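# Close the connecting door until it latches

## Task

Push the door between the two rooms fully shut so that its latch catches. At the end, no object other than the robot and the door may sit even partly inside the area marked by yellow floor tape (resting on the tape itself is acceptable). The coffee table must be standing upright, and the robot must not have fallen or be left leaning. The door must stay latched without the robot holding it there.

## Robot and tools

ROBOT. A Hello Robot Stretch 3 with one arm. It has a two-wheeled base that drives only forward/backward or turns in place, a lift carrying the arm up and down a mast, and a telescoping arm that sticks out to the robot's right side. A wrist (yaw, pitch, roll) and a two-finger gripper sit at the arm's end. To move the gripper forward or back, drive the base. The base measures 0.33 m long by 0.34 m wide. It pivots about the point between the drive wheels, 0.05 m behind its front edge. With the arm pulled in and the wrist folded, a turn sweeps a 0.28 m radius. An unfolded, level wrist reaches beyond that circle.

FRAMES. Base frame: origin on the floor between the drive wheels, x ahead, y to the left, z up. Odometry frame: the base frame as it stood when the scene began. hand_pose is reported in the base frame, at the point where the closed fingertips meet. Base heading is positive to the left, from -3.142 to 3.142.

TOOLS.
execute_actions(actions, cameras): actions is a list holding one action or nothing. An empty list only reports state and images. One action may contain:
- base: exactly one key. translate_m is a relative drive in metres from where the base last reported itself, -1 to 1, positive forward. rotate_rad is a relative in-place turn in radians, -3.2 to 3.2, positive counter-clockwise seen from above. No sideways motion.
- joints: absolute targets keyed by name. lift_m 0 to 1.1 m (arm height). arm_m 0 to 0.52 m (extension). wrist_yaw_rad -1.345 to 4.42 (0 along the arm, positive toward the front, 3.0 folded over the base). wrist_pitch_rad -1.57 to 0.451 (0 level, negative tips fingers down). wrist_roll_rad -2.911 to 2.911. gripper_m -0.089 to 0.179 (larger is wider; the real fingertip gap is somewhat less). head_pan_rad -3.953 to 1.73 (0 ahead, positive left, -1.57 faces along the arm). head_tilt_rad -1.53 to 0.419 (negative looks down).
- contact_limits: only arm_m, a motor-effort percentage 1 to 100 at which the arm halts (contact_stop). Smaller is softer; too small halts immediately. It also limits holding force until the next action; values above the maximum are cut.
Base and joint motions in one action start together. Any joint or base left out may still be driving toward an earlier target. Unknown keys or out-of-range values make the call rejected with no motion. cameras picks head_camera, nav_camera, wrist_camera or all; omitted or null means all, [] means none. An action runs at most 15 s. If a result reports a stop, the remaining robot calls in that same reply are skipped.
wait(seconds): 0 to 10 s with no new command; returns state and images.
zoom_image(camera, region): enlarges part of that camera's latest full image; region is [x0, y0, x1, y1] in pixels from the top-left, at most 504 by 504.
finished_scene(scene): ends the current scene (number given) permanently and reports success; the next scene's task comes in its result. The goal must already hold and keep holding.

RESULTS. base_status and joint_status describe how each commanded motion ended: done (for the base, wheels turned the full amount even if slipping), off_target (stopped short and may still push), contact_stop, time_out or torque_fault (target dropped). on_its_own covers joints not commanded this call; "held at" is the held target, not the actual position. lidar_m: 12 distances in metres, 30 degree sectors, first straight ahead then counter-clockwise (4th left, 7th behind, 10th right), scanning 0.17 m above the floor, range 0.15 to 12, "-" for nothing seen; the robot's own parts can block sectors 5, 6, 9, 10, and it misses glass and thin legs. wrist_depth_mm and head_depth_mm: 7x7 grids of median depth (head grid is rotated sideways). motor_effort: percent of maximum, positive toward larger joint values, bracket = peak during the last action; readings carry fixed bias and noise. Positive wheel effort pushes forward. base_tilt in degrees (forward, right positive) has a fixed offset up to about 4 degrees. turned_by_wheels and turned_by_imu give rotation since the last result. Wheel odometry counts slip as travel.

CAUTIONS. Arm and lift halt and go limp when pushing firmly; the base, wrist and head never halt and keep shoving. A wrist servo pushed hard for several seconds shuts off for 10 s. Pushing with the gripper above roughly 0.45 m against something rigid can topple the robot, more so with a raised contact limit or a repeated push. Driving while the gripper is hooked on or pressing something immovable, or snagging furniture (especially reversing), can tip it; back out in small steps, free the gripper, and lower lift_m to about 0.2 if it stays leaning. Fold or unfold the wrist only with lift_m 0.32 to 0.95, wrist_pitch_rad -0.4 and roll near 0; afterward lift may go down to 0.25. With yaw below -0.4 keep pitch at -0.5 or lower. The base moves fast (0.30 m/s) only when stowed: lift below 0.30, arm below 0.03, yaw above 2.54. The world keeps running while you think, and loose objects may get nudged. Avoid slamming the door, hard hits, dropping things, and knocking the coffee table over or shoving anything into the taped zone.

Each tool is called as name(argument=value, ...), one argument or row to a line, values as JSON.

## Session

execute_actions(
  actions=[],
)

Scene clock: 0.00 s.
base_odometry: x=+0.000 y=+0.000 heading=+0.000 (m, m, rad; odometry frame)
turned_by_wheels: +0.000 (rad since the last result)
turned_by_imu: +0.000 (rad since the last result)
base_tilt: forward=+0.5 right=+0.2 (deg)
lidar_m: 1.21 2.07 1.41 1.38 1.14 0.92 0.91 0.99 0.87 0.86 0.94 1.20
head_depth_mm: 1109 1110 1115 1115 1118 1122 1123 / 1142 1143 1146 1149 1149 1148 1156 / 1181 1178 1172 1177 1181 1183 1182 / 1212 1213 1214 1212 1219 1217 1218 / 2069 2888 2879 2890 2861 2887 2389 / 2062 2903 2891 2892 2920 2953 2378 / 2081 2899 2912 2940 2939 2909 2390
base_status: not commanded
joint_positions: lift_m=+0.598 arm_m=-0.001 wrist_yaw_rad=+2.879 wrist_pitch_rad=-0.618 wrist_roll_rad=-0.007 gripper_m=+0.037 head_pan_rad=-0.007 head_tilt_rad=+0.008
joint_status: not commanded
motor_effort: left_wheel=+0 right_wheel=+0 lift_m=+25 arm_m=+0 wrist_yaw_rad=+0 wrist_pitch_rad=+4 wrist_roll_rad=+0 gripper_m=+1 head_pan_rad=-1 head_tilt_rad=+2 (%)
hand_pose: x=+0.0293 y=+0.0441 z=+0.5681 quat_wxyz=(+0.301, +0.693, +0.126, +0.642) (m; base frame)
wrist_depth_mm: - - - - - - - / - - - - - - - / - - - - - - - / 917 - 938 942 936 932 952 / 800 805 - 803 815 838 818 / 701 716 - 713 705 731 739 / 639 647 - 651 636 649 646
pictures: head_camera (sideways: a quarter turn clockwise sets it upright), nav_camera (sideways: a quarter turn counterclockwise sets it upright), wrist_camera
Images, in order (width x height): head_camera 896x504, nav_camera 672x504, wrist_camera 644x364.

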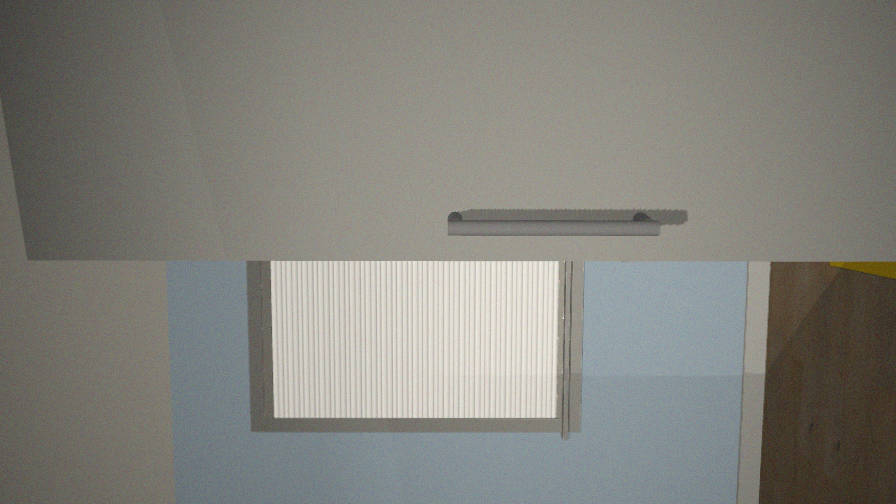

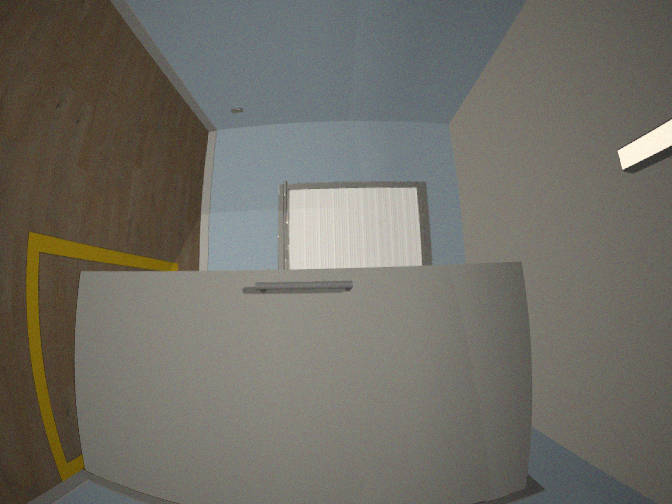

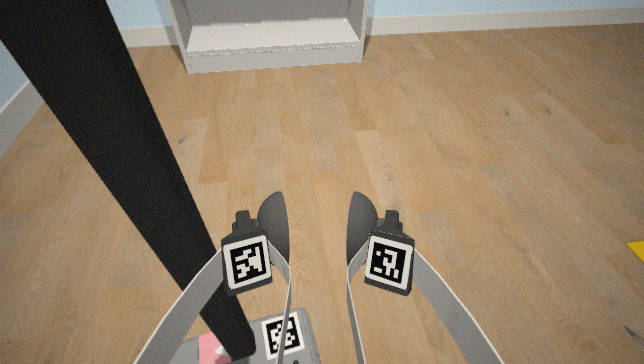

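Door ahead, hinged on right wall. Go look behind it.

execute_actions(
  actions=[
    {"base":{"rotate_rad":0.5},"joints":{"lift_m":0.27,"wrist_pitch_rad":-0.4,"wrist_yaw_rad":3.0}},
  ],
  cameras=[],
)

execute_actions(
  actions=[
    {"base":{"translate_m":1.0}},
  ],
  cameras=[],
)

execute_actions(
  actions=[
    {"base":{"rotate_rad":-0.5}},
  ],
  cameras=[],
)

execute_actions(
  actions=[
    {"base":{"translate_m":0.8},"joints":{"head_pan_rad":-1.57,"head_tilt_rad":-0.7}},
  ],
  cameras=["nav_camera"],
)

Scene clock: 18.43 s.
base_odometry: x=+0.000 y=+0.000 heading=+0.500 (m, m, rad; odometry frame)
turned_by_wheels: +0.500 (rad since the last result)
turned_by_imu: +0.506 (rad since the last result)
base_tilt: forward=+0.4 right=+0.2 (deg)
lidar_m: 2.12 1.41 1.38 1.16 0.92 0.91 0.98 0.87 0.86 0.93 1.20 1.21
head_depth_mm: 2055 2788 2834 2816 2812 2829 2389 / 2056 2982 2992 3058 3014 3000 2373 / 2071 3159 3216 3235 3220 3208 2389 / 2072 2834 2944 2949 2934 2963 2382 / 2063 2537 2547 2516 2544 2545 2383 / 2071 2244 2242 2251 2255 2271 2202 / 1969 2024 2007 2016 2013 2003 2006
base_status: done
joint_positions: lift_m=+0.270 arm_m=-0.001 wrist_yaw_rad=+2.997 wrist_pitch_rad=-0.418 wrist_roll_rad=-0.007 gripper_m=+0.037 head_pan_rad=-0.007 head_tilt_rad=+0.008
joint_status: all done
motor_effort: left_wheel=-2(8) right_wheel=+2(7) lift_m=+16(21) arm_m=+0(1) wrist_yaw_rad=+2(3) wrist_pitch_rad=+6(6) wrist_roll_rad=+0(0) gripper_m=+1(0) head_pan_rad=+0(1) head_tilt_rad=+2(1) (%)
hand_pose: x=+0.0111 y=+0.0779 z=+0.2831 quat_wxyz=(+0.196, +0.698, +0.097, +0.682) (m; base frame)
wrist_depth_mm: 690 - - - - - - / 733 - - - - - - / 757 - 859 854 876 886 884 / 656 666 673 681 678 683 683 / 537 547 - 545 553 552 566 / 459 478 - - 453 473 469 / - - - - 404 404 405
pictures: none
No camera images: the call's "cameras" was empty. Leave "cameras" out to get every camera's image.

Scene clock: 23.47 s.
base_odometry: x=+0.878 y=+0.479 heading=+0.500 (m, m, rad; odometry frame)
turned_by_wheels: +0.000 (rad since the last result)
turned_by_imu: +0.005 (rad since the last result)
base_tilt: forward=+0.4 right=+0.3 (deg)
lidar_m: 1.35 1.07 1.03 0.84 1.40 1.70 1.84 1.48 0.99 0.65 1.83 2.05
head_depth_mm: 1981 2033 2035 2033 2018 2036 2037 / 2051 2151 2130 2156 2185 2157 2147 / 2020 2171 2192 2190 2164 2181 2166 / 1836 1833 1837 1843 1874 1849 1836 / 1594 1593 1599 1610 1598 1610 1609 / 1414 1412 1420 1421 1421 1414 1420 / 1259 1266 1262 1272 1272 1266 1270
base_status: done
joint_positions: lift_m=+0.270 arm_m=-0.001 wrist_yaw_rad=+2.998 wrist_pitch_rad=-0.417 wrist_roll_rad=-0.007 gripper_m=+0.037 head_pan_rad=-0.007 head_tilt_rad=+0.008
joint_status: not commanded
motor_effort: left_wheel=-2(9) right_wheel=+2(9) lift_m=+16(16) arm_m=+0(1) wrist_yaw_rad=+1(3) wrist_pitch_rad=+5(6) wrist_roll_rad=+0(0) gripper_m=+0(0) head_pan_rad=+0(1) head_tilt_rad=+2(1) (%)
hand_pose: x=+0.0110 y=+0.0780 z=+0.2832 quat_wxyz=(+0.196, +0.698, +0.097, +0.682) (m; base frame)
wrist_depth_mm: - - - - 967 860 776 / - - - 943 - 907 826 / 859 - 855 885 871 885 824 / 671 656 670 682 672 682 670 / 542 541 - 548 547 563 560 / 454 478 - - 452 467 471 / - - - - 403 405 404
pictures: none
No camera images: the call's "cameras" was empty. Leave "cameras" out to get every camera's image.

Scene clock: 24.93 s.
base_odometry: x=+0.878 y=+0.479 heading=+0.000 (m, m, rad; odometry frame)
turned_by_wheels: -0.500 (rad since the last result)
turned_by_imu: -0.504 (rad since the last result)
base_tilt: forward=+0.5 right=+0.1 (deg)
lidar_m: 2.05 1.33 1.07 0.97 0.84 1.37 1.71 1.83 1.47 0.95 0.65 1.89
head_depth_mm: 1966 1961 1965 1957 1960 1989 1974 / 1983 1980 1983 1986 1979 1982 1999 / 2000 1990 1997 1983 1995 2007 2026 / 2001 2012 2038 2029 2021 2043 2034 / 2036 2051 2052 2025 2041 2063 2053 / 2041 2081 2071 2072 2078 2080 2086 / 2071 2082 2106 2100 2081 2118 2109
base_status: done
joint_positions: lift_m=+0.270 arm_m=-0.001 wrist_yaw_rad=+2.998 wrist_pitch_rad=-0.417 wrist_roll_rad=-0.007 gripper_m=+0.037 head_pan_rad=-0.007 head_tilt_rad=+0.008
joint_status: not commanded
motor_effort: left_wheel=+2(12) right_wheel=-1(7) lift_m=+16(16) arm_m=-1(0) wrist_yaw_rad=+1(1) wrist_pitch_rad=+5(5) wrist_roll_rad=+0(0) gripper_m=+0(0) head_pan_rad=+0(1) head_tilt_rad=+2(2) (%)
hand_pose: x=+0.0110 y=+0.0780 z=+0.2832 quat_wxyz=(+0.196, +0.698, +0.097, +0.682) (m; base frame)
wrist_depth_mm: 908 - 959 - - - - / 903 - - - - - - / 798 - 869 858 873 872 886 / 663 670 671 677 674 678 689 / 547 545 - 551 550 552 555 / 456 471 - - 449 467 468 / - - - - 404 400 405
pictures: none
No camera images: the call's "cameras" was empty. Leave "cameras" out to get every camera's image.

Scene clock: 29.47 s.
base_odometry: x=+1.678 y=+0.479 heading=+0.000 (m, m, rad; odometry frame)
turned_by_wheels: +0.000 (rad since the last result)
turned_by_imu: +0.004 (rad since the last result)
base_tilt: forward=+0.5 right=+0.2 (deg)
lidar_m: 1.26 1.18 0.95 0.94 1.03 1.33 2.49 1.97 0.65 1.36 1.36 1.27
head_depth_mm: 3254 3549 2599 2023 1616 1322 1194 / 3375 3554 2569 2019 1660 1405 1215 / 3387 3596 2575 2016 1643 1405 1209 / 3491 3526 2560 1990 1650 1397 1208 / 3511 3500 2556 1979 1630 1394 1214 / 1452 1625 1814 1817 1633 1379 1207 / 1437 1619 1816 1720 1639 1384 1196
base_status: done
joint_positions: lift_m=+0.270 arm_m=-0.001 wrist_yaw_rad=+2.998 wrist_pitch_rad=-0.417 wrist_roll_rad=-0.007 gripper_m=+0.037 head_pan_rad=-1.563 head_tilt_rad=-0.691
joint_status: all done
motor_effort: left_wheel=+2(13) right_wheel=-1(5) lift_m=+16(16) arm_m=-1(0) wrist_yaw_rad=+1(1) wrist_pitch_rad=+5(5) wrist_roll_rad=+0(0) gripper_m=+0(0) head_pan_rad=-3(30) head_tilt_rad=-6(42) (%)
hand_pose: x=+0.0109 y=+0.0780 z=+0.2833 quat_wxyz=(+0.196, +0.698, +0.097, +0.682) (m; base frame)
wrist_depth_mm: 857 - 845 866 881 874 888 / 934 - 928 934 955 986 - / 842 - 858 873 867 878 881 / 663 657 672 675 685 675 674 / 543 545 - 542 552 560 559 / 460 474 - - 451 468 463 / - - - - 400 405 404
pictures: nav_camera (sideways: a quarter turn counterclockwise sets it upright)
camera_calibration (this result's frames):
nav_camera: T_world_to_cam=[[-0.0362567, -0.643701, 0.764418, -0.953821], [-0.999103, 0.0401074, -0.0136143, 0.066193], [-0.0218953, -0.764226, -0.644577, 0.79822], [0, 0, 0, 1]] pos_world=[0.0490285, -0.00660989, 1.24453]
Images, in order (width x height): nav_camera 672x504.

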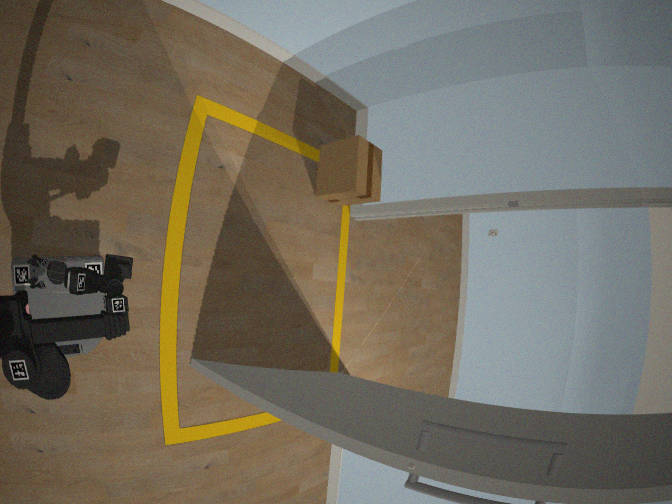

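execute_actions(
  actions=[
    {"base":{"rotate_rad":-1.6}},
  ],
  cameras=[],
)

execute_actions(
  actions=[
    {"base":{"translate_m":1.0}},
  ],
  cameras=[],
)

execute_actions(
  actions=[
    {"base":{"translate_m":0.1}},
  ],
  cameras=[],
)

execute_actions(
  actions=[
    {"base":{"rotate_rad":1.5},"joints":{"head_pan_rad":0,"head_tilt_rad":-1.0}},
  ],
  cameras=["nav_camera"],
)

execute_actions(
  actions=[
    {"base":{"translate_m":0.7},"joints":{"wrist_yaw_rad":2.5}},
  ],
  cameras=["nav_camera"],
)

Scene clock: 46.00 s.
base_odometry: x=+1.678 y=+0.479 heading=-1.600 (m, m, rad; odometry frame)
turned_by_wheels: -1.600 (rad since the last result)
turned_by_imu: -1.609 (rad since the last result)
base_tilt: forward=+0.4 right=+0.2 (deg)
lidar_m: 1.42 1.35 1.27 1.26 1.20 0.95 0.94 1.02 1.33 2.50 2.00 0.65
head_depth_mm: 2156 2431 2583 2044 1658 1408 1216 / 2174 2414 2557 1999 1656 1409 1218 / 2193 2480 2565 2004 1655 1402 1208 / 2250 2497 2530 2006 1638 1398 1213 / 2243 2499 2527 1980 1642 1392 1207 / 2260 2554 2521 1973 1620 1389 1198 / 2286 2572 2497 1978 1625 1385 1198
base_status: done
joint_positions: lift_m=+0.270 arm_m=-0.001 wrist_yaw_rad=+2.998 wrist_pitch_rad=-0.417 wrist_roll_rad=-0.007 gripper_m=+0.037 head_pan_rad=-1.563 head_tilt_rad=-0.691
joint_status: not commanded
motor_effort: left_wheel=+2(15) right_wheel=-1(8) lift_m=+16(16) arm_m=+0(0) wrist_yaw_rad=+1(1) wrist_pitch_rad=+5(5) wrist_roll_rad=+0(0) gripper_m=+0(0) head_pan_rad=-4(4) head_tilt_rad=-6(3) (%)
hand_pose: x=+0.0109 y=+0.0780 z=+0.2833 quat_wxyz=(+0.196, +0.698, +0.097, +0.682) (m; base frame)
wrist_depth_mm: - - - - - - - / - - - - - - - / 841 - 874 871 859 879 897 / 657 665 664 665 673 674 682 / 533 536 - 549 551 553 550 / 461 475 - - 454 463 468 / - - - - 401 407 405
pictures: none
No camera images: the call's "cameras" was empty. Leave "cameras" out to get every camera's image.

Scene clock: 51.03 s.
base_odometry: x=+1.649 y=-0.520 heading=-1.600 (m, m, rad; odometry frame)
turned_by_wheels: +0.000 (rad since the last result)
turned_by_imu: +0.005 (rad since the last result)
base_tilt: forward=+0.5 right=+0.2 (deg)
lidar_m: 2.81 0.52 0.48 1.13 1.23 1.87 1.93 0.56 0.49 0.50 0.59 2.85
head_depth_mm: 394 437 490 556 644 765 947 / 405 449 506 579 675 806 1011 / 417 464 525 601 703 848 1075 / 428 478 542 623 737 900 1145 / 441 495 562 652 775 960 1167 / 454 511 585 681 816 1024 1193 / 467 528 608 711 866 1096 1204
base_status: done
joint_positions: lift_m=+0.270 arm_m=-0.001 wrist_yaw_rad=+2.998 wrist_pitch_rad=-0.417 wrist_roll_rad=-0.007 gripper_m=+0.037 head_pan_rad=-1.563 head_tilt_rad=-0.691
joint_status: not commanded
motor_effort: left_wheel=+1(13) right_wheel=+0(6) lift_m=+16(16) arm_m=+0(0) wrist_yaw_rad=+2(1) wrist_pitch_rad=+5(5) wrist_roll_rad=+0(0) gripper_m=-1(0) head_pan_rad=-3(3) head_tilt_rad=-4(5) (%)
hand_pose: x=+0.0109 y=+0.0780 z=+0.2833 quat_wxyz=(+0.196, +0.698, +0.097, +0.682) (m; base frame)
wrist_depth_mm: - - - - - 773 621 / - - - - 729 461 469 / 842 - 846 879 740 500 522 / 655 663 665 670 650 558 577 / 550 537 - 544 552 555 552 / 456 473 - - 452 469 469 / - - - - 405 405 401
pictures: none
No camera images: the call's "cameras" was empty. Leave "cameras" out to get every camera's image.

Scene clock: 52.73 s.
base_odometry: x=+1.646 y=-0.620 heading=-1.600 (m, m, rad; odometry frame)
turned_by_wheels: +0.000 (rad since the last result)
turned_by_imu: +0.001 (rad since the last result)
base_tilt: forward=+0.5 right=+0.2 (deg)
lidar_m: 2.72 0.50 0.43 1.12 1.21 1.84 2.03 0.59 0.53 0.53 0.63 2.75
head_depth_mm: 420 467 524 594 690 816 1007 / 432 480 540 616 717 860 1072 / 445 495 559 641 751 906 1150 / 457 510 578 668 789 964 1164 / 470 528 600 695 830 1020 1191 / 484 545 626 727 870 1089 1207 / 499 565 647 759 918 1169 1204
base_status: done
joint_positions: lift_m=+0.270 arm_m=-0.001 wrist_yaw_rad=+2.998 wrist_pitch_rad=-0.417 wrist_roll_rad=-0.007 gripper_m=+0.037 head_pan_rad=-1.563 head_tilt_rad=-0.691
joint_status: not commanded
motor_effort: left_wheel=+2(13) right_wheel=+0(6) lift_m=+16(16) arm_m=+0(0) wrist_yaw_rad=+1(1) wrist_pitch_rad=+5(5) wrist_roll_rad=+0(0) gripper_m=+0(0) head_pan_rad=-4(3) head_tilt_rad=-4(4) (%)
hand_pose: x=+0.0109 y=+0.0780 z=+0.2833 quat_wxyz=(+0.196, +0.698, +0.097, +0.682) (m; base frame)
wrist_depth_mm: - - - - - 659 515 / - - - - 474 446 493 / 837 - 858 871 502 486 508 / 661 667 662 677 561 549 512 / 539 543 - 547 548 555 533 / 459 474 - - 451 465 467 / - - - - 403 406 405
pictures: none
No camera images: the call's "cameras" was empty. Leave "cameras" out to get every camera's image.

Scene clock: 55.07 s.
base_odometry: x=+1.646 y=-0.620 heading=-0.100 (m, m, rad; odometry frame)
turned_by_wheels: +1.500 (rad since the last result)
turned_by_imu: +1.509 (rad since the last result)
base_tilt: forward=+0.5 right=+0.1 (deg)
lidar_m: 1.12 1.18 1.68 2.03 0.62 0.53 0.53 0.60 2.79 2.72 0.53 0.43
head_depth_mm: 1073 1264 1460 1359 1093 1229 1134 / 1077 1272 1548 1194 1084 1222 1134 / 1082 1279 1556 1526 1268 1220 1131 / 1079 1283 1580 1527 1366 1232 1126 / 1085 1287 1575 1515 1356 1224 1119 / 1093 1289 1580 1511 1352 1223 1113 / 1088 1289 1568 1500 1344 1220 1109
base_status: done
joint_positions: lift_m=+0.270 arm_m=-0.001 wrist_yaw_rad=+2.998 wrist_pitch_rad=-0.417 wrist_roll_rad=-0.007 gripper_m=+0.037 head_pan_rad=-0.007 head_tilt_rad=-0.988
joint_status: all done
motor_effort: left_wheel=-1(11) right_wheel=+2(11) lift_m=+15(16) arm_m=+0(1) wrist_yaw_rad=+1(1) wrist_pitch_rad=+5(5) wrist_roll_rad=+0(0) gripper_m=+0(0) head_pan_rad=+2(33) head_tilt_rad=-7(28) (%)
hand_pose: x=+0.0109 y=+0.0780 z=+0.2833 quat_wxyz=(+0.196, +0.698, +0.097, +0.682) (m; base frame)
wrist_depth_mm: - - - - - - - / - - - - - - - / 845 - 874 858 877 890 882 / 573 652 674 669 680 676 681 / 533 543 - 542 551 552 557 / 453 478 - - 448 468 472 / - - - - 401 407 406
pictures: nav_camera (sideways: a quarter turn counterclockwise sets it upright)
camera_calibration (this result's frames):
nav_camera: T_world_to_cam=[[0.838658, -0.0469294, 0.542632, -0.670164], [-0.0565053, -0.998402, 0.000984477, 0.0414347], [0.541719, -0.0314873, -0.83997, 1.04887], [0, 0, 0, 1]] pos_world=[-0.00381461, 0.0429442, 1.24463]
Images, in order (width x height): nav_camera 672x504.

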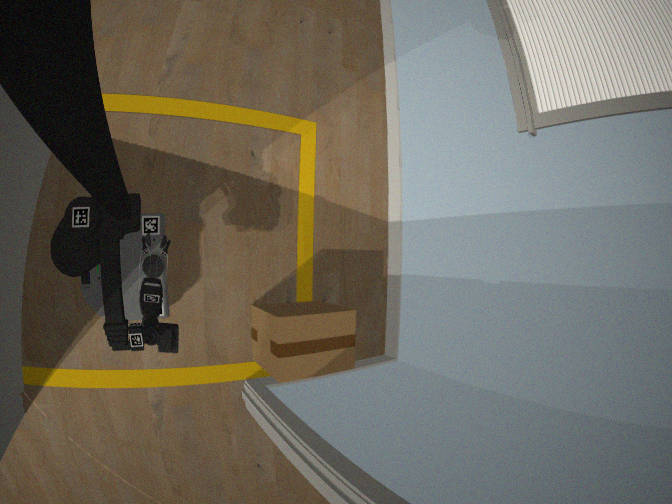

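Scene clock: 62.77 s.
base_odometry: x=+2.342 y=-0.690 heading=-0.100 (m, m, rad; odometry frame)
turned_by_wheels: +0.000 (rad since the last result)
turned_by_imu: +0.004 (rad since the last result)
base_tilt: forward=+0.5 right=+0.2 (deg)
lidar_m: 0.42 0.45 0.64 1.99 2.10 1.20 1.21 0.26 0.20 0.19 0.55 0.43
head_depth_mm: 378 446 546 698 971 1230 1141 / 379 448 548 703 977 1225 1126 / 380 450 550 705 984 1233 1127 / 382 452 552 709 994 1228 1126 / 383 453 555 716 1001 1231 1124 / 385 455 557 719 1017 1221 1120 / 386 457 560 723 1022 1214 1113
base_status: done
joint_positions: lift_m=+0.270 arm_m=-0.001 wrist_yaw_rad=+2.503 wrist_pitch_rad=-0.417 wrist_roll_rad=-0.007 gripper_m=+0.037 head_pan_rad=-0.007 head_tilt_rad=-0.988
joint_status: all done
motor_effort: left_wheel=-1(10) right_wheel=+2(8) lift_m=+16(16) arm_m=-1(1) wrist_yaw_rad=-2(4) wrist_pitch_rad=+5(5) wrist_roll_rad=+0(0) gripper_m=+0(0) head_pan_rad=+3(2) head_tilt_rad=-6(6) (%)
hand_pose: x=+0.1126 y=+0.0360 z=+0.2833 quat_wxyz=(+0.357, +0.700, -0.077, +0.613) (m; base frame)
wrist_depth_mm: - - 912 587 428 338 278 / - - - 644 454 356 290 / 843 849 863 689 489 373 302 / 664 675 663 641 514 389 317 / 536 546 567 552 507 414 329 / 459 474 447 463 452 423 346 / 406 - 396 402 405 406 354
pictures: nav_camera (sideways: a quarter turn counterclockwise sets it upright)
camera_calibration (this result's frames):
nav_camera: T_world_to_cam=[[0.838922, -0.0469306, 0.542224, -0.669634], [-0.056504, -0.998402, 0.00100867, 0.0414032], [0.54131, -0.0314841, -0.840233, 1.04922], [0, 0, 0, 1]] pos_world=[-0.0038425, 0.0429444, 1.24464]
Images, in order (width x height): nav_camera 672x504.

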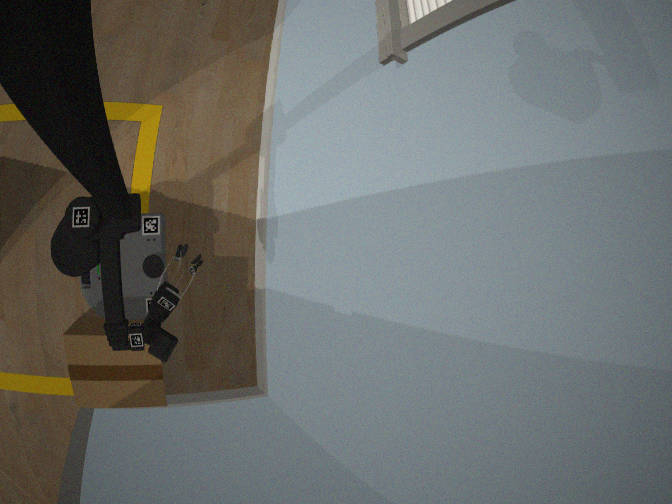

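Missed; shift right 0.13.

execute_actions(
  actions=[
    {"base":{"translate_m":-0.7},"joints":{"wrist_yaw_rad":3.0}},
  ],
  cameras=[],
)

execute_actions(
  actions=[
    {"base":{"rotate_rad":-0.7}},
  ],
  cameras=[],
)

execute_actions(
  actions=[
    {"base":{"translate_m":0.2}},
  ],
  cameras=[],
)

execute_actions(
  actions=[
    {"base":{"rotate_rad":0.7},"joints":{"lift_m":0.33}},
  ],
  cameras=[],
)

execute_actions(
  actions=[
    {"base":{"translate_m":0.55}},
  ],
  cameras=["nav_camera"],
)

Scene clock: 72.43 s.
base_odometry: x=+1.646 y=-0.620 heading=-0.100 (m, m, rad; odometry frame)
turned_by_wheels: +0.000 (rad since the last result)
turned_by_imu: -0.002 (rad since the last result)
base_tilt: forward=+0.5 right=+0.2 (deg)
lidar_m: 1.12 1.18 1.68 2.03 0.62 0.53 0.53 0.60 2.79 2.72 0.53 0.42
head_depth_mm: 1068 1262 1457 1362 1096 1229 1137 / 1074 1269 1554 1198 1087 1220 1131 / 1083 1276 1569 1525 1267 1223 1125 / 1081 1282 1570 1517 1368 1237 1126 / 1088 1292 1571 1529 1361 1230 1119 / 1092 1286 1582 1512 1348 1221 1115 / 1089 1293 1584 1500 1338 1217 1113
base_status: done
joint_positions: lift_m=+0.270 arm_m=-0.001 wrist_yaw_rad=+2.998 wrist_pitch_rad=-0.417 wrist_roll_rad=-0.007 gripper_m=+0.037 head_pan_rad=-0.007 head_tilt_rad=-0.988
joint_status: all done
motor_effort: left_wheel=-1(11) right_wheel=+2(4) lift_m=+16(16) arm_m=-1(1) wrist_yaw_rad=+2(2) wrist_pitch_rad=+5(5) wrist_roll_rad=+0(0) gripper_m=+0(1) head_pan_rad=+2(2) head_tilt_rad=-6(6) (%)
hand_pose: x=+0.0110 y=+0.0781 z=+0.2833 quat_wxyz=(+0.196, +0.698, +0.097, +0.682) (m; base frame)
wrist_depth_mm: - - - - - - - / - - - - - - - / 849 - 856 872 860 888 869 / 574 671 669 683 682 687 688 / 536 541 - 546 548 548 554 / 459 479 - - 448 464 470 / - - - - 404 400 405
pictures: none
No camera images: the call's "cameras" was empty. Leave "cameras" out to get every camera's image.

Scene clock: 74.03 s.
base_odometry: x=+1.646 y=-0.620 heading=-0.800 (m, m, rad; odometry frame)
turned_by_wheels: -0.700 (rad since the last result)
turned_by_imu: -0.705 (rad since the last result)
base_tilt: forward=+0.4 right=+0.2 (deg)
lidar_m: 0.43 0.43 1.13 1.42 2.02 2.05 0.54 0.52 0.56 0.84 2.72 0.59
head_depth_mm: 548 678 1710 1538 1376 1250 1139 / 570 651 795 1460 1375 1240 1137 / 645 739 860 1064 1320 1234 1135 / 727 851 1027 1250 1311 1226 1122 / 833 998 1253 1181 1107 1234 1123 / 974 1214 1559 1168 1247 1226 1117 / 1117 1296 1526 1499 1343 1218 1107
base_status: done
joint_positions: lift_m=+0.270 arm_m=-0.001 wrist_yaw_rad=+2.998 wrist_pitch_rad=-0.417 wrist_roll_rad=-0.007 gripper_m=+0.037 head_pan_rad=-0.007 head_tilt_rad=-0.988
joint_status: not commanded
motor_effort: left_wheel=+2(14) right_wheel=+0(7) lift_m=+16(16) arm_m=-1(1) wrist_yaw_rad=+1(1) wrist_pitch_rad=+5(5) wrist_roll_rad=+0(0) gripper_m=+0(0) head_pan_rad=+2(3) head_tilt_rad=-5(6) (%)
hand_pose: x=+0.0110 y=+0.0780 z=+0.2833 quat_wxyz=(+0.196, +0.698, +0.097, +0.682) (m; base frame)
wrist_depth_mm: - - - - - 923 797 / - - - - - - 835 / 852 - 861 861 875 877 837 / 663 660 677 669 676 681 689 / 544 540 - 550 554 548 552 / 463 476 - - 454 464 452 / - - - - 407 405 398
pictures: none
No camera images: the call's "cameras" was empty. Leave "cameras" out to get every camera's image.

Scene clock: 76.50 s.
base_odometry: x=+1.785 y=-0.764 heading=-0.800 (m, m, rad; odometry frame)
turned_by_wheels: +0.000 (rad since the last result)
turned_by_imu: +0.001 (rad since the last result)
base_tilt: forward=+0.5 right=+0.2 (deg)
lidar_m: 0.26 0.24 0.97 1.23 2.15 2.18 0.72 0.70 0.75 2.82 2.60 0.40
head_depth_mm: 380 424 488 715 1383 1238 1133 / 428 483 549 650 992 1242 1134 / 476 549 642 774 987 1226 1131 / 537 629 761 958 1226 1196 1125 / 615 741 927 1224 1059 995 1118 / 719 898 1185 1459 1052 997 1119 / 868 1077 1305 1470 1303 1221 1110
base_status: done
joint_positions: lift_m=+0.270 arm_m=-0.001 wrist_yaw_rad=+2.998 wrist_pitch_rad=-0.417 wrist_roll_rad=-0.007 gripper_m=+0.037 head_pan_rad=-0.007 head_tilt_rad=-0.989
joint_status: not commanded
motor_effort: left_wheel=+2(14) right_wheel=-1(6) lift_m=+16(16) arm_m=-1(1) wrist_yaw_rad=+1(1) wrist_pitch_rad=+5(5) wrist_roll_rad=+0(0) gripper_m=+0(0) head_pan_rad=+2(1) head_tilt_rad=-6(5) (%)
hand_pose: x=+0.0110 y=+0.0781 z=+0.2833 quat_wxyz=(+0.196, +0.698, +0.097, +0.682) (m; base frame)
wrist_depth_mm: - - - - 939 799 693 / - - - - - 845 722 / 842 - 854 890 862 844 327 / 658 663 668 668 685 671 225 / 543 543 - 553 555 554 233 / 458 477 - - 447 436 247 / - - - - 403 321 266
pictures: none
No camera images: the call's "cameras" was empty. Leave "cameras" out to get every camera's image.

Scene clock: 78.33 s.
base_odometry: x=+1.785 y=-0.764 heading=-0.100 (m, m, rad; odometry frame)
turned_by_wheels: +0.700 (rad since the last result)
turned_by_imu: +0.706 (rad since the last result)
base_tilt: forward=+0.5 right=+0.2 (deg)
lidar_m: 0.24 1.02 1.44 2.15 0.83 0.71 0.70 0.80 2.66 2.59 0.32 0.24
head_depth_mm: 914 1061 1180 1153 1126 1090 1116 / 917 1080 1322 1507 1085 997 1135 / 919 1088 1328 1511 1065 993 1125 / 922 1091 1343 1512 1317 1188 1125 / 925 1099 1339 1516 1360 1227 1125 / 929 1094 1347 1503 1350 1224 1120 / 930 1097 1358 1503 1350 1221 1113
base_status: done
joint_positions: lift_m=+0.330 arm_m=-0.001 wrist_yaw_rad=+2.998 wrist_pitch_rad=-0.417 wrist_roll_rad=-0.007 gripper_m=+0.037 head_pan_rad=-0.007 head_tilt_rad=-0.989
joint_status: all done
motor_effort: left_wheel=-2(12) right_wheel=+2(9) lift_m=+33(35) arm_m=-1(1) wrist_yaw_rad=+2(1) wrist_pitch_rad=+5(5) wrist_roll_rad=+0(0) gripper_m=+0(0) head_pan_rad=+2(2) head_tilt_rad=-6(5) (%)
hand_pose: x=+0.0110 y=+0.0781 z=+0.3425 quat_wxyz=(+0.196, +0.698, +0.097, +0.682) (m; base frame)
wrist_depth_mm: - - - - - - 928 / - - - - - - 926 / - - - - - - 895 / 750 761 776 767 768 778 774 / 604 617 - 631 635 626 630 / 530 530 - 538 511 533 539 / 453 - - - 458 464 463
pictures: none
No camera images: the call's "cameras" was empty. Leave "cameras" out to get every camera's image.

Scene clock: 84.83 s.
base_odometry: x=+2.332 y=-0.819 heading=-0.100 (m, m, rad; odometry frame)
turned_by_wheels: +0.000 (rad since the last result)
turned_by_imu: -0.266 (rad since the last result)
base_tilt: forward=+0.5 right=+0.2 (deg)
lidar_m: 0.16 0.46 0.55 1.01 2.19 1.26 1.20 1.24 0.38 0.26 0.15 -
head_depth_mm: 466 562 654 715 771 833 897 / 454 544 678 856 1011 972 897 / 443 529 655 851 1156 967 889 / 432 513 629 814 1148 988 952 / 422 497 608 775 1082 1228 1119 / 412 485 588 744 1015 1223 1115 / 401 471 568 714 959 1204 1110
base_status: done
joint_positions: lift_m=+0.330 arm_m=-0.001 wrist_yaw_rad=+2.998 wrist_pitch_rad=-0.417 wrist_roll_rad=-0.007 gripper_m=+0.037 head_pan_rad=-0.007 head_tilt_rad=-0.989
joint_status: not commanded
motor_effort: left_wheel=+15(24) right_wheel=+17(56) lift_m=+33(34) arm_m=-1(1) wrist_yaw_rad=+1(1) wrist_pitch_rad=+5(5) wrist_roll_rad=+0(0) gripper_m=+1(1) head_pan_rad=+2(2) head_tilt_rad=-7(6) (%)
hand_pose: x=+0.0110 y=+0.0781 z=+0.3425 quat_wxyz=(+0.196, +0.698, +0.097, +0.682) (m; base frame)
wrist_depth_mm: - - - - 674 490 384 / - - - - 710 508 394 / - - - - 754 525 405 / 756 756 766 771 734 544 417 / 618 627 - 630 634 555 427 / 526 523 - 534 518 522 434 / 456 - - - 460 464 444
pictures: nav_camera (sideways: a quarter turn counterclockwise sets it upright)
camera_calibration (this result's frames):
nav_camera: T_world_to_cam=[[0.838989, -0.0468554, 0.542127, -0.669507], [-0.0564139, -0.998407, 0.00101443, 0.0413952], [0.541216, -0.0314346, -0.840296, 1.0493], [0, 0, 0, 1]] pos_world=[-0.003853, 0.0429436, 1.24464]
Images, in order (width x height): nav_camera 672x504.

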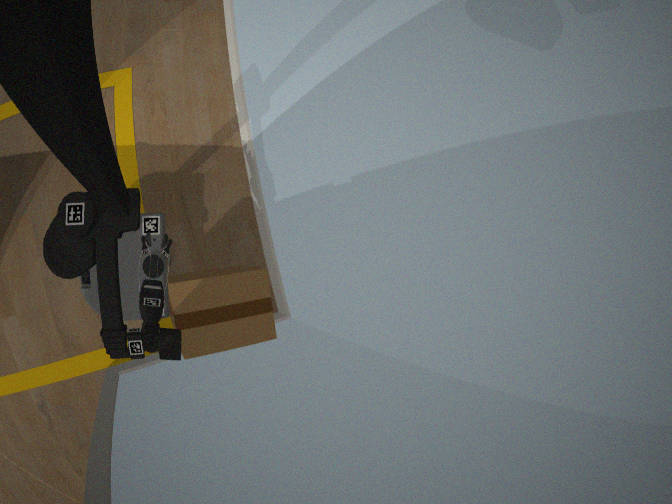

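execute_actions(
  actions=[
    {"base":{"translate_m":-0.5},"joints":{"lift_m":0.27}},
  ],
  cameras=["nav_camera"],
)

execute_actions(
  actions=[
    {"base":{"rotate_rad":2.2}},
  ],
  cameras=[],
)

execute_actions(
  actions=[
    {"base":{"translate_m":1.0}},
  ],
  cameras=[],
)

execute_actions(
  actions=[
    {"base":{"rotate_rad":1.05}},
  ],
  cameras=[],
)

execute_actions(
  actions=[
    {"base":{"translate_m":0.8}},
  ],
  cameras=[],
)

execute_actions(
  actions=[
    {"base":{"rotate_rad":1.75}},
  ],
  cameras=[],
)

execute_actions(
  actions=[
    {"base":{"translate_m":0.65}},
  ],
  cameras=[],
)

execute_actions(
  actions=[
    {"base":{"rotate_rad":1.3},"joints":{"lift_m":0.33}},
  ],
  cameras=[],
)

execute_actions(
  actions=[
    {"base":{"translate_m":1.0}},
  ],
  cameras=["nav_camera"],
)

Scene clock: 102.73 s.
base_odometry: x=+1.835 y=-0.769 heading=-0.100 (m, m, rad; odometry frame)
turned_by_wheels: +0.000 (rad since the last result)
turned_by_imu: -0.001 (rad since the last result)
base_tilt: forward=+0.5 right=+0.2 (deg)
lidar_m: 0.55 0.95 1.13 2.08 2.08 0.74 0.71 0.73 1.01 2.67 0.46 0.52
head_depth_mm: 776 828 885 948 1017 1130 1135 / 934 1024 1113 1170 1284 1245 1132 / 966 1147 1336 1190 1303 1241 1127 / 938 1105 1336 1224 1319 1225 1122 / 915 1079 1321 1487 1344 1239 1118 / 892 1048 1275 1478 1354 1224 1115 / 873 1022 1228 1458 1344 1218 1114
base_status: done
joint_positions: lift_m=+0.270 arm_m=-0.001 wrist_yaw_rad=+2.998 wrist_pitch_rad=-0.417 wrist_roll_rad=-0.007 gripper_m=+0.037 head_pan_rad=-0.007 head_tilt_rad=-0.989
joint_status: all done
motor_effort: left_wheel=+2(12) right_wheel=+0(15) lift_m=+16(32) arm_m=-1(1) wrist_yaw_rad=+1(1) wrist_pitch_rad=+5(5) wrist_roll_rad=+0(0) gripper_m=+0(0) head_pan_rad=+2(1) head_tilt_rad=-7(6) (%)
hand_pose: x=+0.0110 y=+0.0781 z=+0.2834 quat_wxyz=(+0.196, +0.698, +0.097, +0.682) (m; base frame)
wrist_depth_mm: - - - - - - 754 / - - - - - - 790 / 846 - 859 873 890 889 789 / 663 655 678 674 675 678 687 / 537 544 - 552 555 556 558 / 458 474 - - 454 468 470 / - - - - 402 405 407
pictures: nav_camera (sideways: a quarter turn counterclockwise sets it upright)
camera_calibration (this result's frames):
nav_camera: T_world_to_cam=[[0.839001, -0.0468585, 0.542109, -0.669484], [-0.0564176, -0.998407, 0.0010155, 0.0413938], [0.541198, -0.0314365, -0.840308, 1.04932], [0, 0, 0, 1]] pos_world=[-0.00385407, 0.0429436, 1.24464]
Images, in order (width x height): nav_camera 672x504.

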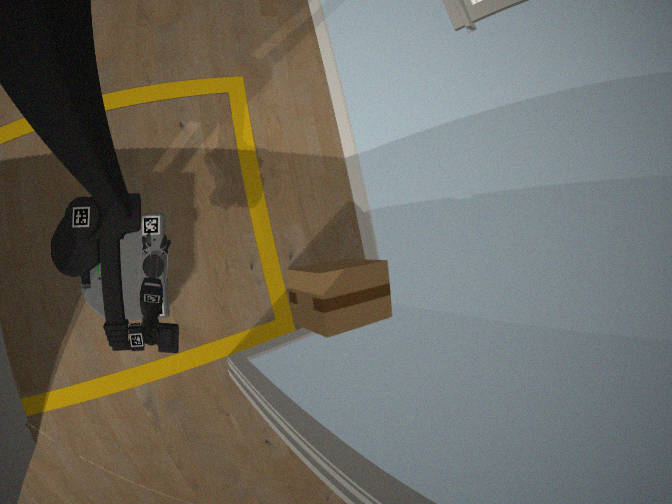

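Scene clock: 105.33 s.
base_odometry: x=+1.835 y=-0.769 heading=+2.100 (m, m, rad; odometry frame)
turned_by_wheels: +2.200 (rad since the last result)
turned_by_imu: +2.214 (rad since the last result)
base_tilt: forward=+0.5 right=+0.2 (deg)
lidar_m: 2.11 0.72 0.71 0.75 2.88 2.67 0.46 0.56 0.55 0.96 1.21 2.08
head_depth_mm: 1951 2011 1754 1535 1376 1251 1132 / 2028 2001 1746 1532 1361 1247 1134 / 2120 2002 1732 1532 1360 1241 1133 / 2185 1982 1714 1519 1361 1227 1123 / 2199 1972 1712 1509 1350 1229 1122 / 2270 1977 1708 1514 1355 1216 1115 / 2203 1953 1693 1422 1353 1218 1110
base_status: done
joint_positions: lift_m=+0.270 arm_m=-0.001 wrist_yaw_rad=+2.998 wrist_pitch_rad=-0.417 wrist_roll_rad=-0.007 gripper_m=+0.037 head_pan_rad=-0.007 head_tilt_rad=-0.989
joint_status: not commanded
motor_effort: left_wheel=-1(11) right_wheel=+1(12) lift_m=+16(16) arm_m=-1(1) wrist_yaw_rad=+1(1) wrist_pitch_rad=+5(5) wrist_roll_rad=+0(0) gripper_m=+0(0) head_pan_rad=+1(2) head_tilt_rad=-6(6) (%)
hand_pose: x=+0.0110 y=+0.0781 z=+0.2834 quat_wxyz=(+0.196, +0.698, +0.097, +0.682) (m; base frame)
wrist_depth_mm: - - 823 717 644 584 535 / - - 917 799 700 615 562 / 856 - 861 832 760 677 612 / 663 660 673 685 676 680 652 / 540 538 - 544 558 554 560 / 458 479 - - 452 468 470 / - - - - 400 400 408
pictures: none
No camera images: the call's "cameras" was empty. Leave "cameras" out to get every camera's image.

Scene clock: 110.37 s.
base_odometry: x=+1.330 y=+0.094 heading=+2.100 (m, m, rad; odometry frame)
turned_by_wheels: +0.000 (rad since the last result)
turned_by_imu: +0.005 (rad since the last result)
base_tilt: forward=+0.5 right=+0.2 (deg)
lidar_m: 1.18 1.38 2.41 2.17 0.45 0.79 1.46 1.41 1.34 1.36 1.25 1.17
head_depth_mm: 1075 1247 1480 1525 1380 1239 1135 / 1119 1301 1560 1538 1373 1239 1132 / 1166 1373 1643 1533 1375 1233 1134 / 1217 1431 1668 1527 1362 1230 1114 / 1267 1506 1681 1505 1367 1222 1121 / 1334 1591 1708 1511 1354 1229 1118 / 1400 1681 1690 1503 1351 1218 1105
base_status: done
joint_positions: lift_m=+0.270 arm_m=-0.001 wrist_yaw_rad=+2.998 wrist_pitch_rad=-0.417 wrist_roll_rad=-0.007 gripper_m=+0.037 head_pan_rad=-0.007 head_tilt_rad=-0.989
joint_status: not commanded
motor_effort: left_wheel=-2(10) right_wheel=+2(9) lift_m=+16(16) arm_m=-1(1) wrist_yaw_rad=+1(1) wrist_pitch_rad=+5(5) wrist_roll_rad=+0(0) gripper_m=+0(0) head_pan_rad=+2(2) head_tilt_rad=-5(6) (%)
hand_pose: x=+0.0109 y=+0.0781 z=+0.2834 quat_wxyz=(+0.196, +0.698, +0.097, +0.682) (m; base frame)
wrist_depth_mm: 323 - - - - - - / 348 - - - - - - / 386 - 878 876 884 876 872 / 466 431 672 684 675 672 675 / 530 489 - 547 556 557 554 / 459 474 - - 448 473 473 / - - - - 400 405 405
pictures: none
No camera images: the call's "cameras" was empty. Leave "cameras" out to get every camera's image.

Scene clock: 112.20 s.
base_odometry: x=+1.330 y=+0.094 heading=-3.133 (m, m, rad; odometry frame)
turned_by_wheels: +1.050 (rad since the last result)
turned_by_imu: +1.057 (rad since the last result)
base_tilt: forward=+0.4 right=+0.2 (deg)
lidar_m: 2.41 2.17 0.42 0.80 1.47 1.42 1.34 1.36 1.25 1.17 1.18 1.38
head_depth_mm: 2020 1937 1745 1550 1384 1251 1133 / 2342 2020 1747 1537 1370 1242 1130 / 2323 1979 1732 1528 1367 1241 1134 / 2309 1979 1719 1524 1359 1233 1125 / 2275 1967 1704 1519 1356 1228 1120 / 2243 1949 1707 1510 1353 1223 1111 / 2238 1941 1702 1507 1349 1215 1110
base_status: done
joint_positions: lift_m=+0.270 arm_m=-0.001 wrist_yaw_rad=+2.998 wrist_pitch_rad=-0.417 wrist_roll_rad=-0.007 gripper_m=+0.037 head_pan_rad=-0.007 head_tilt_rad=-0.989
joint_status: not commanded
motor_effort: left_wheel=-1(12) right_wheel=+2(11) lift_m=+16(16) arm_m=-2(1) wrist_yaw_rad=+1(1) wrist_pitch_rad=+5(5) wrist_roll_rad=+0(0) gripper_m=+0(0) head_pan_rad=+2(2) head_tilt_rad=-6(6) (%)
hand_pose: x=+0.0109 y=+0.0780 z=+0.2834 quat_wxyz=(+0.196, +0.698, +0.097, +0.682) (m; base frame)
wrist_depth_mm: - - - - 464 - - / - - - - 552 - - / 844 - 873 824 794 886 887 / 659 657 679 672 622 680 687 / 548 544 - 551 553 554 559 / 459 473 - - 451 470 468 / - - - - 402 402 408
pictures: none
No camera images: the call's "cameras" was empty. Leave "cameras" out to get every camera's image.

Scene clock: 116.73 s.
base_odometry: x=+0.530 y=+0.088 heading=-3.134 (m, m, rad; odometry frame)
turned_by_wheels: +0.000 (rad since the last result)
turned_by_imu: +0.004 (rad since the last result)
base_tilt: forward=+0.5 right=+0.2 (deg)
lidar_m: 1.62 1.64 1.55 1.44 0.81 0.70 2.13 1.73 1.16 1.08 0.82 1.30
head_depth_mm: 1678 1928 1747 1555 1378 1246 1131 / 1641 1915 1748 1535 1375 1243 1134 / 1620 1889 1735 1539 1363 1234 1137 / 1605 1861 1718 1523 1362 1234 1122 / 1583 1835 1716 1511 1357 1224 1121 / 1559 1822 1705 1504 1346 1225 1119 / 1546 1800 1684 1508 1344 1212 1120
base_status: done
joint_positions: lift_m=+0.270 arm_m=-0.001 wrist_yaw_rad=+2.998 wrist_pitch_rad=-0.417 wrist_roll_rad=-0.007 gripper_m=+0.037 head_pan_rad=-0.007 head_tilt_rad=-0.989
joint_status: not commanded
motor_effort: left_wheel=-1(10) right_wheel=+2(9) lift_m=+16(16) arm_m=-1(2) wrist_yaw_rad=+1(1) wrist_pitch_rad=+5(5) wrist_roll_rad=+0(0) gripper_m=+0(0) head_pan_rad=+1(2) head_tilt_rad=-6(6) (%)
hand_pose: x=+0.0109 y=+0.0780 z=+0.2834 quat_wxyz=(+0.196, +0.698, +0.097, +0.682) (m; base frame)
wrist_depth_mm: 759 - - - - - - / 752 - - - - - - / 763 - 865 867 897 878 880 / 661 662 671 676 675 684 686 / 539 546 - 549 552 554 566 / 457 472 - - 450 467 468 / - - - - 404 406 405
pictures: none
No camera images: the call's "cameras" was empty. Leave "cameras" out to get every camera's image.

Scene clock: 119.00 s.
base_odometry: x=+0.530 y=+0.088 heading=-1.384 (m, m, rad; odometry frame)
turned_by_wheels: +1.750 (rad since the last result)
turned_by_imu: +1.760 (rad since the last result)
base_tilt: forward=+0.5 right=+0.2 (deg)
lidar_m: 1.26 0.71 0.70 2.13 1.44 1.10 0.91 0.82 1.30 1.62 1.71 1.47
head_depth_mm: 1387 1630 1743 1539 1376 1246 1137 / 1393 1645 1739 1529 1371 1244 1135 / 1397 1654 1727 1520 1363 1236 1134 / 1402 1666 1729 1520 1355 1236 1129 / 1408 1675 1717 1517 1368 1234 1119 / 1395 1602 1676 1504 1345 1220 1118 / 1202 1299 1421 1454 1345 1219 1109
base_status: done
joint_positions: lift_m=+0.270 arm_m=-0.001 wrist_yaw_rad=+2.998 wrist_pitch_rad=-0.417 wrist_roll_rad=-0.007 gripper_m=+0.037 head_pan_rad=-0.007 head_tilt_rad=-0.989
joint_status: not commanded
motor_effort: left_wheel=-1(10) right_wheel=+1(11) lift_m=+15(16) arm_m=-2(2) wrist_yaw_rad=+1(2) wrist_pitch_rad=+5(5) wrist_roll_rad=+0(0) gripper_m=+0(0) head_pan_rad=+2(2) head_tilt_rad=-5(7) (%)
hand_pose: x=+0.0109 y=+0.0780 z=+0.2834 quat_wxyz=(+0.196, +0.698, +0.097, +0.682) (m; base frame)
wrist_depth_mm: - - - - - - 550 / - - - - - 634 604 / 853 - 854 868 869 687 657 / 665 661 675 673 670 673 687 / 541 545 - 541 559 559 563 / 456 479 - - 455 470 471 / - - - - 402 401 407
pictures: none
No camera images: the call's "cameras" was empty. Leave "cameras" out to get every camera's image.

Scene clock: 122.80 s.
base_odometry: x=+0.651 y=-0.551 heading=-1.384 (m, m, rad; odometry frame)
turned_by_wheels: +0.000 (rad since the last result)
turned_by_imu: +0.003 (rad since the last result)
base_tilt: forward=+0.4 right=+0.2 (deg)
lidar_m: 0.79 0.53 0.45 0.45 0.52 1.76 1.45 1.78 1.69 1.66 1.06 0.81
head_depth_mm: 743 875 1066 1377 1384 1248 1137 / 745 882 1079 1373 1381 1242 1131 / 750 885 1082 1381 1358 1236 1130 / 751 890 1090 1401 1363 1234 1120 / 753 896 1093 1411 1354 1228 1122 / 758 899 1100 1391 1347 1224 1116 / 748 890 1025 1142 1264 1217 1111
base_status: done
joint_positions: lift_m=+0.270 arm_m=-0.001 wrist_yaw_rad=+2.998 wrist_pitch_rad=-0.417 wrist_roll_rad=-0.007 gripper_m=+0.037 head_pan_rad=-0.007 head_tilt_rad=-0.989
joint_status: not commanded
motor_effort: left_wheel=-1(10) right_wheel=+2(9) lift_m=+16(16) arm_m=-2(2) wrist_yaw_rad=+1(1) wrist_pitch_rad=+5(5) wrist_roll_rad=+0(0) gripper_m=+0(0) head_pan_rad=+2(2) head_tilt_rad=-6(5) (%)
hand_pose: x=+0.0109 y=+0.0780 z=+0.2834 quat_wxyz=(+0.196, +0.698, +0.097, +0.682) (m; base frame)
wrist_depth_mm: - - 452 444 438 428 422 / - - 498 479 469 465 454 / 870 - 543 531 515 510 503 / 660 660 609 600 584 568 553 / 546 541 - 554 558 553 555 / 456 477 - - 454 466 468 / - - - - 402 404 406
pictures: none
No camera images: the call's "cameras" was empty. Leave "cameras" out to get every camera's image.

Scene clock: 125.40 s.
base_odometry: x=+0.651 y=-0.551 heading=-0.084 (m, m, rad; odometry frame)
turned_by_wheels: +1.300 (rad since the last result)
turned_by_imu: +1.313 (rad since the last result)
base_tilt: forward=+0.5 right=+0.2 (deg)
lidar_m: 0.45 0.47 1.94 1.72 1.73 1.78 1.66 1.45 0.89 0.79 0.66 0.47
head_depth_mm: 417 496 611 789 1121 1244 1133 / 416 495 606 782 1106 1241 1139 / 414 491 601 777 1094 1236 1128 / 412 488 598 770 1082 1228 1123 / 411 485 594 763 1067 1234 1122 / 409 483 590 757 1053 1224 1117 / 406 482 586 751 1049 1219 1112
base_status: done
joint_positions: lift_m=+0.330 arm_m=-0.001 wrist_yaw_rad=+2.998 wrist_pitch_rad=-0.417 wrist_roll_rad=-0.007 gripper_m=+0.037 head_pan_rad=-0.007 head_tilt_rad=-0.989
joint_status: all done
motor_effort: left_wheel=-1(11) right_wheel=+2(9) lift_m=+33(35) arm_m=-2(2) wrist_yaw_rad=+2(1) wrist_pitch_rad=+5(5) wrist_roll_rad=+0(0) gripper_m=+1(0) head_pan_rad=+2(2) head_tilt_rad=-5(6) (%)
hand_pose: x=+0.0109 y=+0.0780 z=+0.3425 quat_wxyz=(+0.196, +0.698, +0.097, +0.682) (m; base frame)
wrist_depth_mm: - - - - - - - / - - - - - - - / - - - - - - 433 / 763 765 775 772 763 773 441 / 621 618 - 627 633 621 450 / 519 523 - 533 514 530 457 / 458 - - - 461 463 448
pictures: none
No camera images: the call's "cameras" was empty. Leave "cameras" out to get every camera's image.

Scene clock: 136.37 s.
base_odometry: x=+1.647 y=-0.634 heading=-0.084 (m, m, rad; odometry frame)
turned_by_wheels: +0.000 (rad since the last result)
turned_by_imu: +0.003 (rad since the last result)
base_tilt: forward=+0.5 right=+0.1 (deg)
lidar_m: 0.22 1.13 1.35 1.93 1.93 2.09 2.63 1.08 0.33 0.21 0.18 0.18
head_depth_mm: - - - - 307 383 513 / - - - - 308 471 663 / 1154 1360 1367 349 428 610 1024 / 1129 1335 1620 1518 1353 1179 1126 / 1100 1303 1587 1513 1353 1231 1123 / 1075 1266 1535 1500 1346 1217 1114 / 1046 1233 1486 1494 1342 1214 1116
base_status: done
joint_positions: lift_m=+0.330 arm_m=-0.001 wrist_yaw_rad=+2.997 wrist_pitch_rad=-0.417 wrist_roll_rad=-0.007 gripper_m=+0.037 head_pan_rad=-0.007 head_tilt_rad=-0.995
joint_status: not commanded
motor_effort: left_wheel=-1(34) right_wheel=+1(22) lift_m=+32(33) arm_m=-2(2) wrist_yaw_rad=+2(5) wrist_pitch_rad=+5(6) wrist_roll_rad=+0(0) gripper_m=+0(2) head_pan_rad=+2(2) head_tilt_rad=-3(6) (%)
hand_pose: x=+0.0111 y=+0.0779 z=+0.3424 quat_wxyz=(+0.196, +0.698, +0.097, +0.682) (m; base frame)
wrist_depth_mm: - - - - - - 906 / - - - - - - 916 / - - - - - - 909 / 748 754 757 768 777 768 780 / 620 622 - 630 636 631 636 / 519 527 - 538 514 533 538 / 454 - - - 459 466 468
pictures: nav_camera (sideways: a quarter turn counterclockwise sets it upright)
camera_calibration (this result's frames):
nav_camera: T_world_to_cam=[[0.842695, -0.0470801, 0.536329, -0.661977], [-0.0566426, -0.998394, 0.00135718, 0.0409504], [0.535404, -0.0315228, -0.844008, 1.05416], [0, 0, 0, 1]] pos_world=[-0.00423719, 0.0429487, 1.2447]
Images, in order (width x height): nav_camera 672x504.

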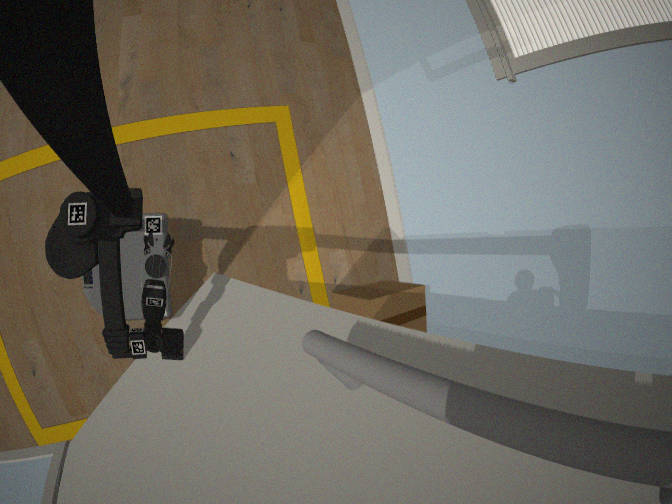

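Turn to face the wall and push.

execute_actions(
  actions=[
    {"base":{"rotate_rad":-1.25}},
  ],
  cameras=[],
)

execute_actions(
  actions=[
    {"base":{"translate_m":0.47}},
  ],
  cameras=["nav_camera"],
)

execute_actions(
  actions=[
    {"base":{"translate_m":-0.3}},
  ],
  cameras=["nav_camera"],
)

Scene clock: 143.43 s.
base_odometry: x=+1.647 y=-0.634 heading=-1.334 (m, m, rad; odometry frame)
turned_by_wheels: -1.250 (rad since the last result)
turned_by_imu: -1.264 (rad since the last result)
base_tilt: forward=+0.5 right=+0.2 (deg)
lidar_m: 0.19 0.18 0.20 1.12 1.21 1.82 1.93 2.07 2.62 1.61 0.50 0.23
head_depth_mm: - - 311 422 719 1224 1138 / - - 298 374 591 1194 1138 / - - - 337 504 1002 1124 / - - - 314 439 774 1128 / - - - 302 389 632 1108 / - - - - 349 533 1064 / - - - - 321 460 1073
base_status: done
joint_positions: lift_m=+0.330 arm_m=-0.001 wrist_yaw_rad=+2.997 wrist_pitch_rad=-0.417 wrist_roll_rad=-0.007 gripper_m=+0.037 head_pan_rad=-0.007 head_tilt_rad=-0.995
joint_status: not commanded
motor_effort: left_wheel=+2(9) right_wheel=-1(5) lift_m=+32(33) arm_m=-2(2) wrist_yaw_rad=+2(2) wrist_pitch_rad=+5(5) wrist_roll_rad=+0(0) gripper_m=+0(0) head_pan_rad=+2(3) head_tilt_rad=-2(2) (%)
hand_pose: x=+0.0111 y=+0.0779 z=+0.3424 quat_wxyz=(+0.196, +0.698, +0.097, +0.682) (m; base frame)
wrist_depth_mm: - - - - - 187 152 / - - - - 256 196 158 / - - - - 272 205 165 / 755 755 758 759 292 218 172 / 619 619 - 635 290 229 181 / 520 526 - 528 349 243 188 / 452 - - - 386 248 197
pictures: none
No camera images: the call's "cameras" was empty. Leave "cameras" out to get every camera's image.

Scene clock: 149.10 s.
base_odometry: x=+1.758 y=-1.091 heading=-1.334 (m, m, rad; odometry frame)
turned_by_wheels: +0.000 (rad since the last result)
turned_by_imu: +0.005 (rad since the last result)
base_tilt: forward=+0.5 right=+0.2 (deg)
lidar_m: - - 0.15 0.62 1.16 1.73 2.39 2.50 2.71 0.24 0.15 -
head_depth_mm: - - - - - - 546 / - - - - - - 473 / - - - - - - 580 / - - - - - - 511 / - - - - - - 535 / - - - - - - 684 / - - - - - - 754
base_status: done
joint_positions: lift_m=+0.330 arm_m=-0.001 wrist_yaw_rad=+3.003 wrist_pitch_rad=-0.417 wrist_roll_rad=-0.007 gripper_m=+0.037 head_pan_rad=-0.005 head_tilt_rad=-0.997
joint_status: not commanded
motor_effort: left_wheel=+0(58) right_wheel=+0(9) lift_m=+32(33) arm_m=-2(2) wrist_yaw_rad=-3(3) wrist_pitch_rad=+5(5) wrist_roll_rad=+0(0) gripper_m=+0(2) head_pan_rad=+1(2) head_tilt_rad=-2(3) (%)
hand_pose: x=+0.0098 y=+0.0781 z=+0.3425 quat_wxyz=(+0.194, +0.698, +0.099, +0.683) (m; base frame)
wrist_depth_mm: 944 - 966 882 175 105 74 / - - - 667 179 106 75 / - - 872 708 184 108 76 / 755 769 761 741 189 109 77 / 616 615 - 624 161 111 78 / 524 525 - 527 200 113 79 / 456 - - - 208 108 79
pictures: nav_camera (sideways: a quarter turn counterclockwise sets it upright)
camera_calibration (this result's frames):
nav_camera: T_world_to_cam=[[0.843374, -0.0451288, 0.535428, -0.660808], [-0.0543261, -0.998522, 0.0014103, 0.0408671], [0.534574, -0.0302771, -0.844579, 1.05491], [0, 0, 0, 1]] pos_world=[-0.00439784, 0.0429249, 1.24471]
Images, in order (width x height): nav_camera 672x504.

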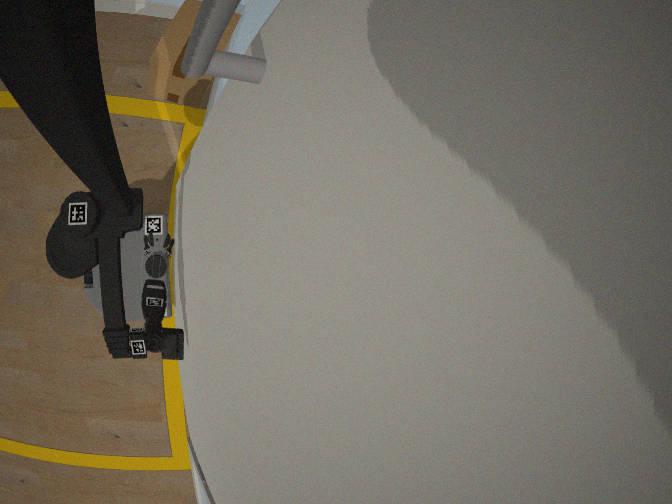

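Scene clock: 153.43 s.
base_odometry: x=+1.687 y=-0.800 heading=-1.334 (m, m, rad; odometry frame)
turned_by_wheels: +0.000 (rad since the last result)
turned_by_imu: -0.001 (rad since the last result)
base_tilt: forward=+0.4 right=+0.2 (deg)
lidar_m: 0.37 0.39 0.68 1.10 1.19 1.79 2.10 2.23 2.69 1.15 0.50 0.38
head_depth_mm: 326 385 473 609 854 1212 1133 / 326 387 474 611 860 1212 1138 / 327 388 475 613 863 1221 1133 / 328 390 477 616 868 1214 1133 / 329 390 479 617 872 1213 1127 / 329 391 479 621 881 1210 1120 / 330 392 481 623 886 1212 1114
base_status: done
joint_positions: lift_m=+0.330 arm_m=-0.001 wrist_yaw_rad=+3.003 wrist_pitch_rad=-0.417 wrist_roll_rad=-0.007 gripper_m=+0.037 head_pan_rad=-0.005 head_tilt_rad=-0.997
joint_status: not commanded
motor_effort: left_wheel=+1(5) right_wheel=+0(5) lift_m=+32(32) arm_m=-2(2) wrist_yaw_rad=-2(2) wrist_pitch_rad=+5(5) wrist_roll_rad=+0(0) gripper_m=+0(0) head_pan_rad=+1(2) head_tilt_rad=+0(1) (%)
hand_pose: x=+0.0098 y=+0.0781 z=+0.3425 quat_wxyz=(+0.194, +0.698, +0.099, +0.683) (m; base frame)
wrist_depth_mm: - - - - 920 647 450 / - - - - 694 641 370 / - - - - 769 654 372 / 752 752 763 766 765 639 378 / 619 620 - 640 635 586 381 / 524 523 - 533 521 517 385 / 458 - - - 462 462 388
pictures: nav_camera (sideways: a quarter turn counterclockwise sets it upright)
camera_calibration (this result's frames):
nav_camera: T_world_to_cam=[[0.843374, -0.0451287, 0.535429, -0.660808], [-0.054326, -0.998522, 0.0014103, 0.0408671], [0.534574, -0.0302771, -0.844579, 1.05491], [0, 0, 0, 1]] pos_world=[-0.00439783, 0.0429249, 1.24471]
Images, in order (width x height): nav_camera 672x504.

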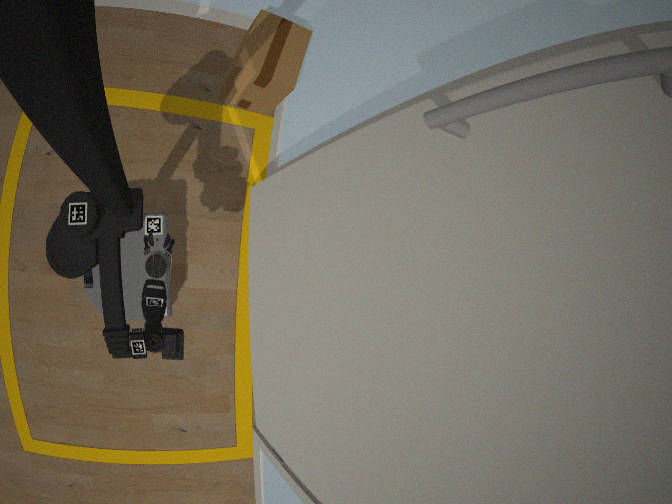

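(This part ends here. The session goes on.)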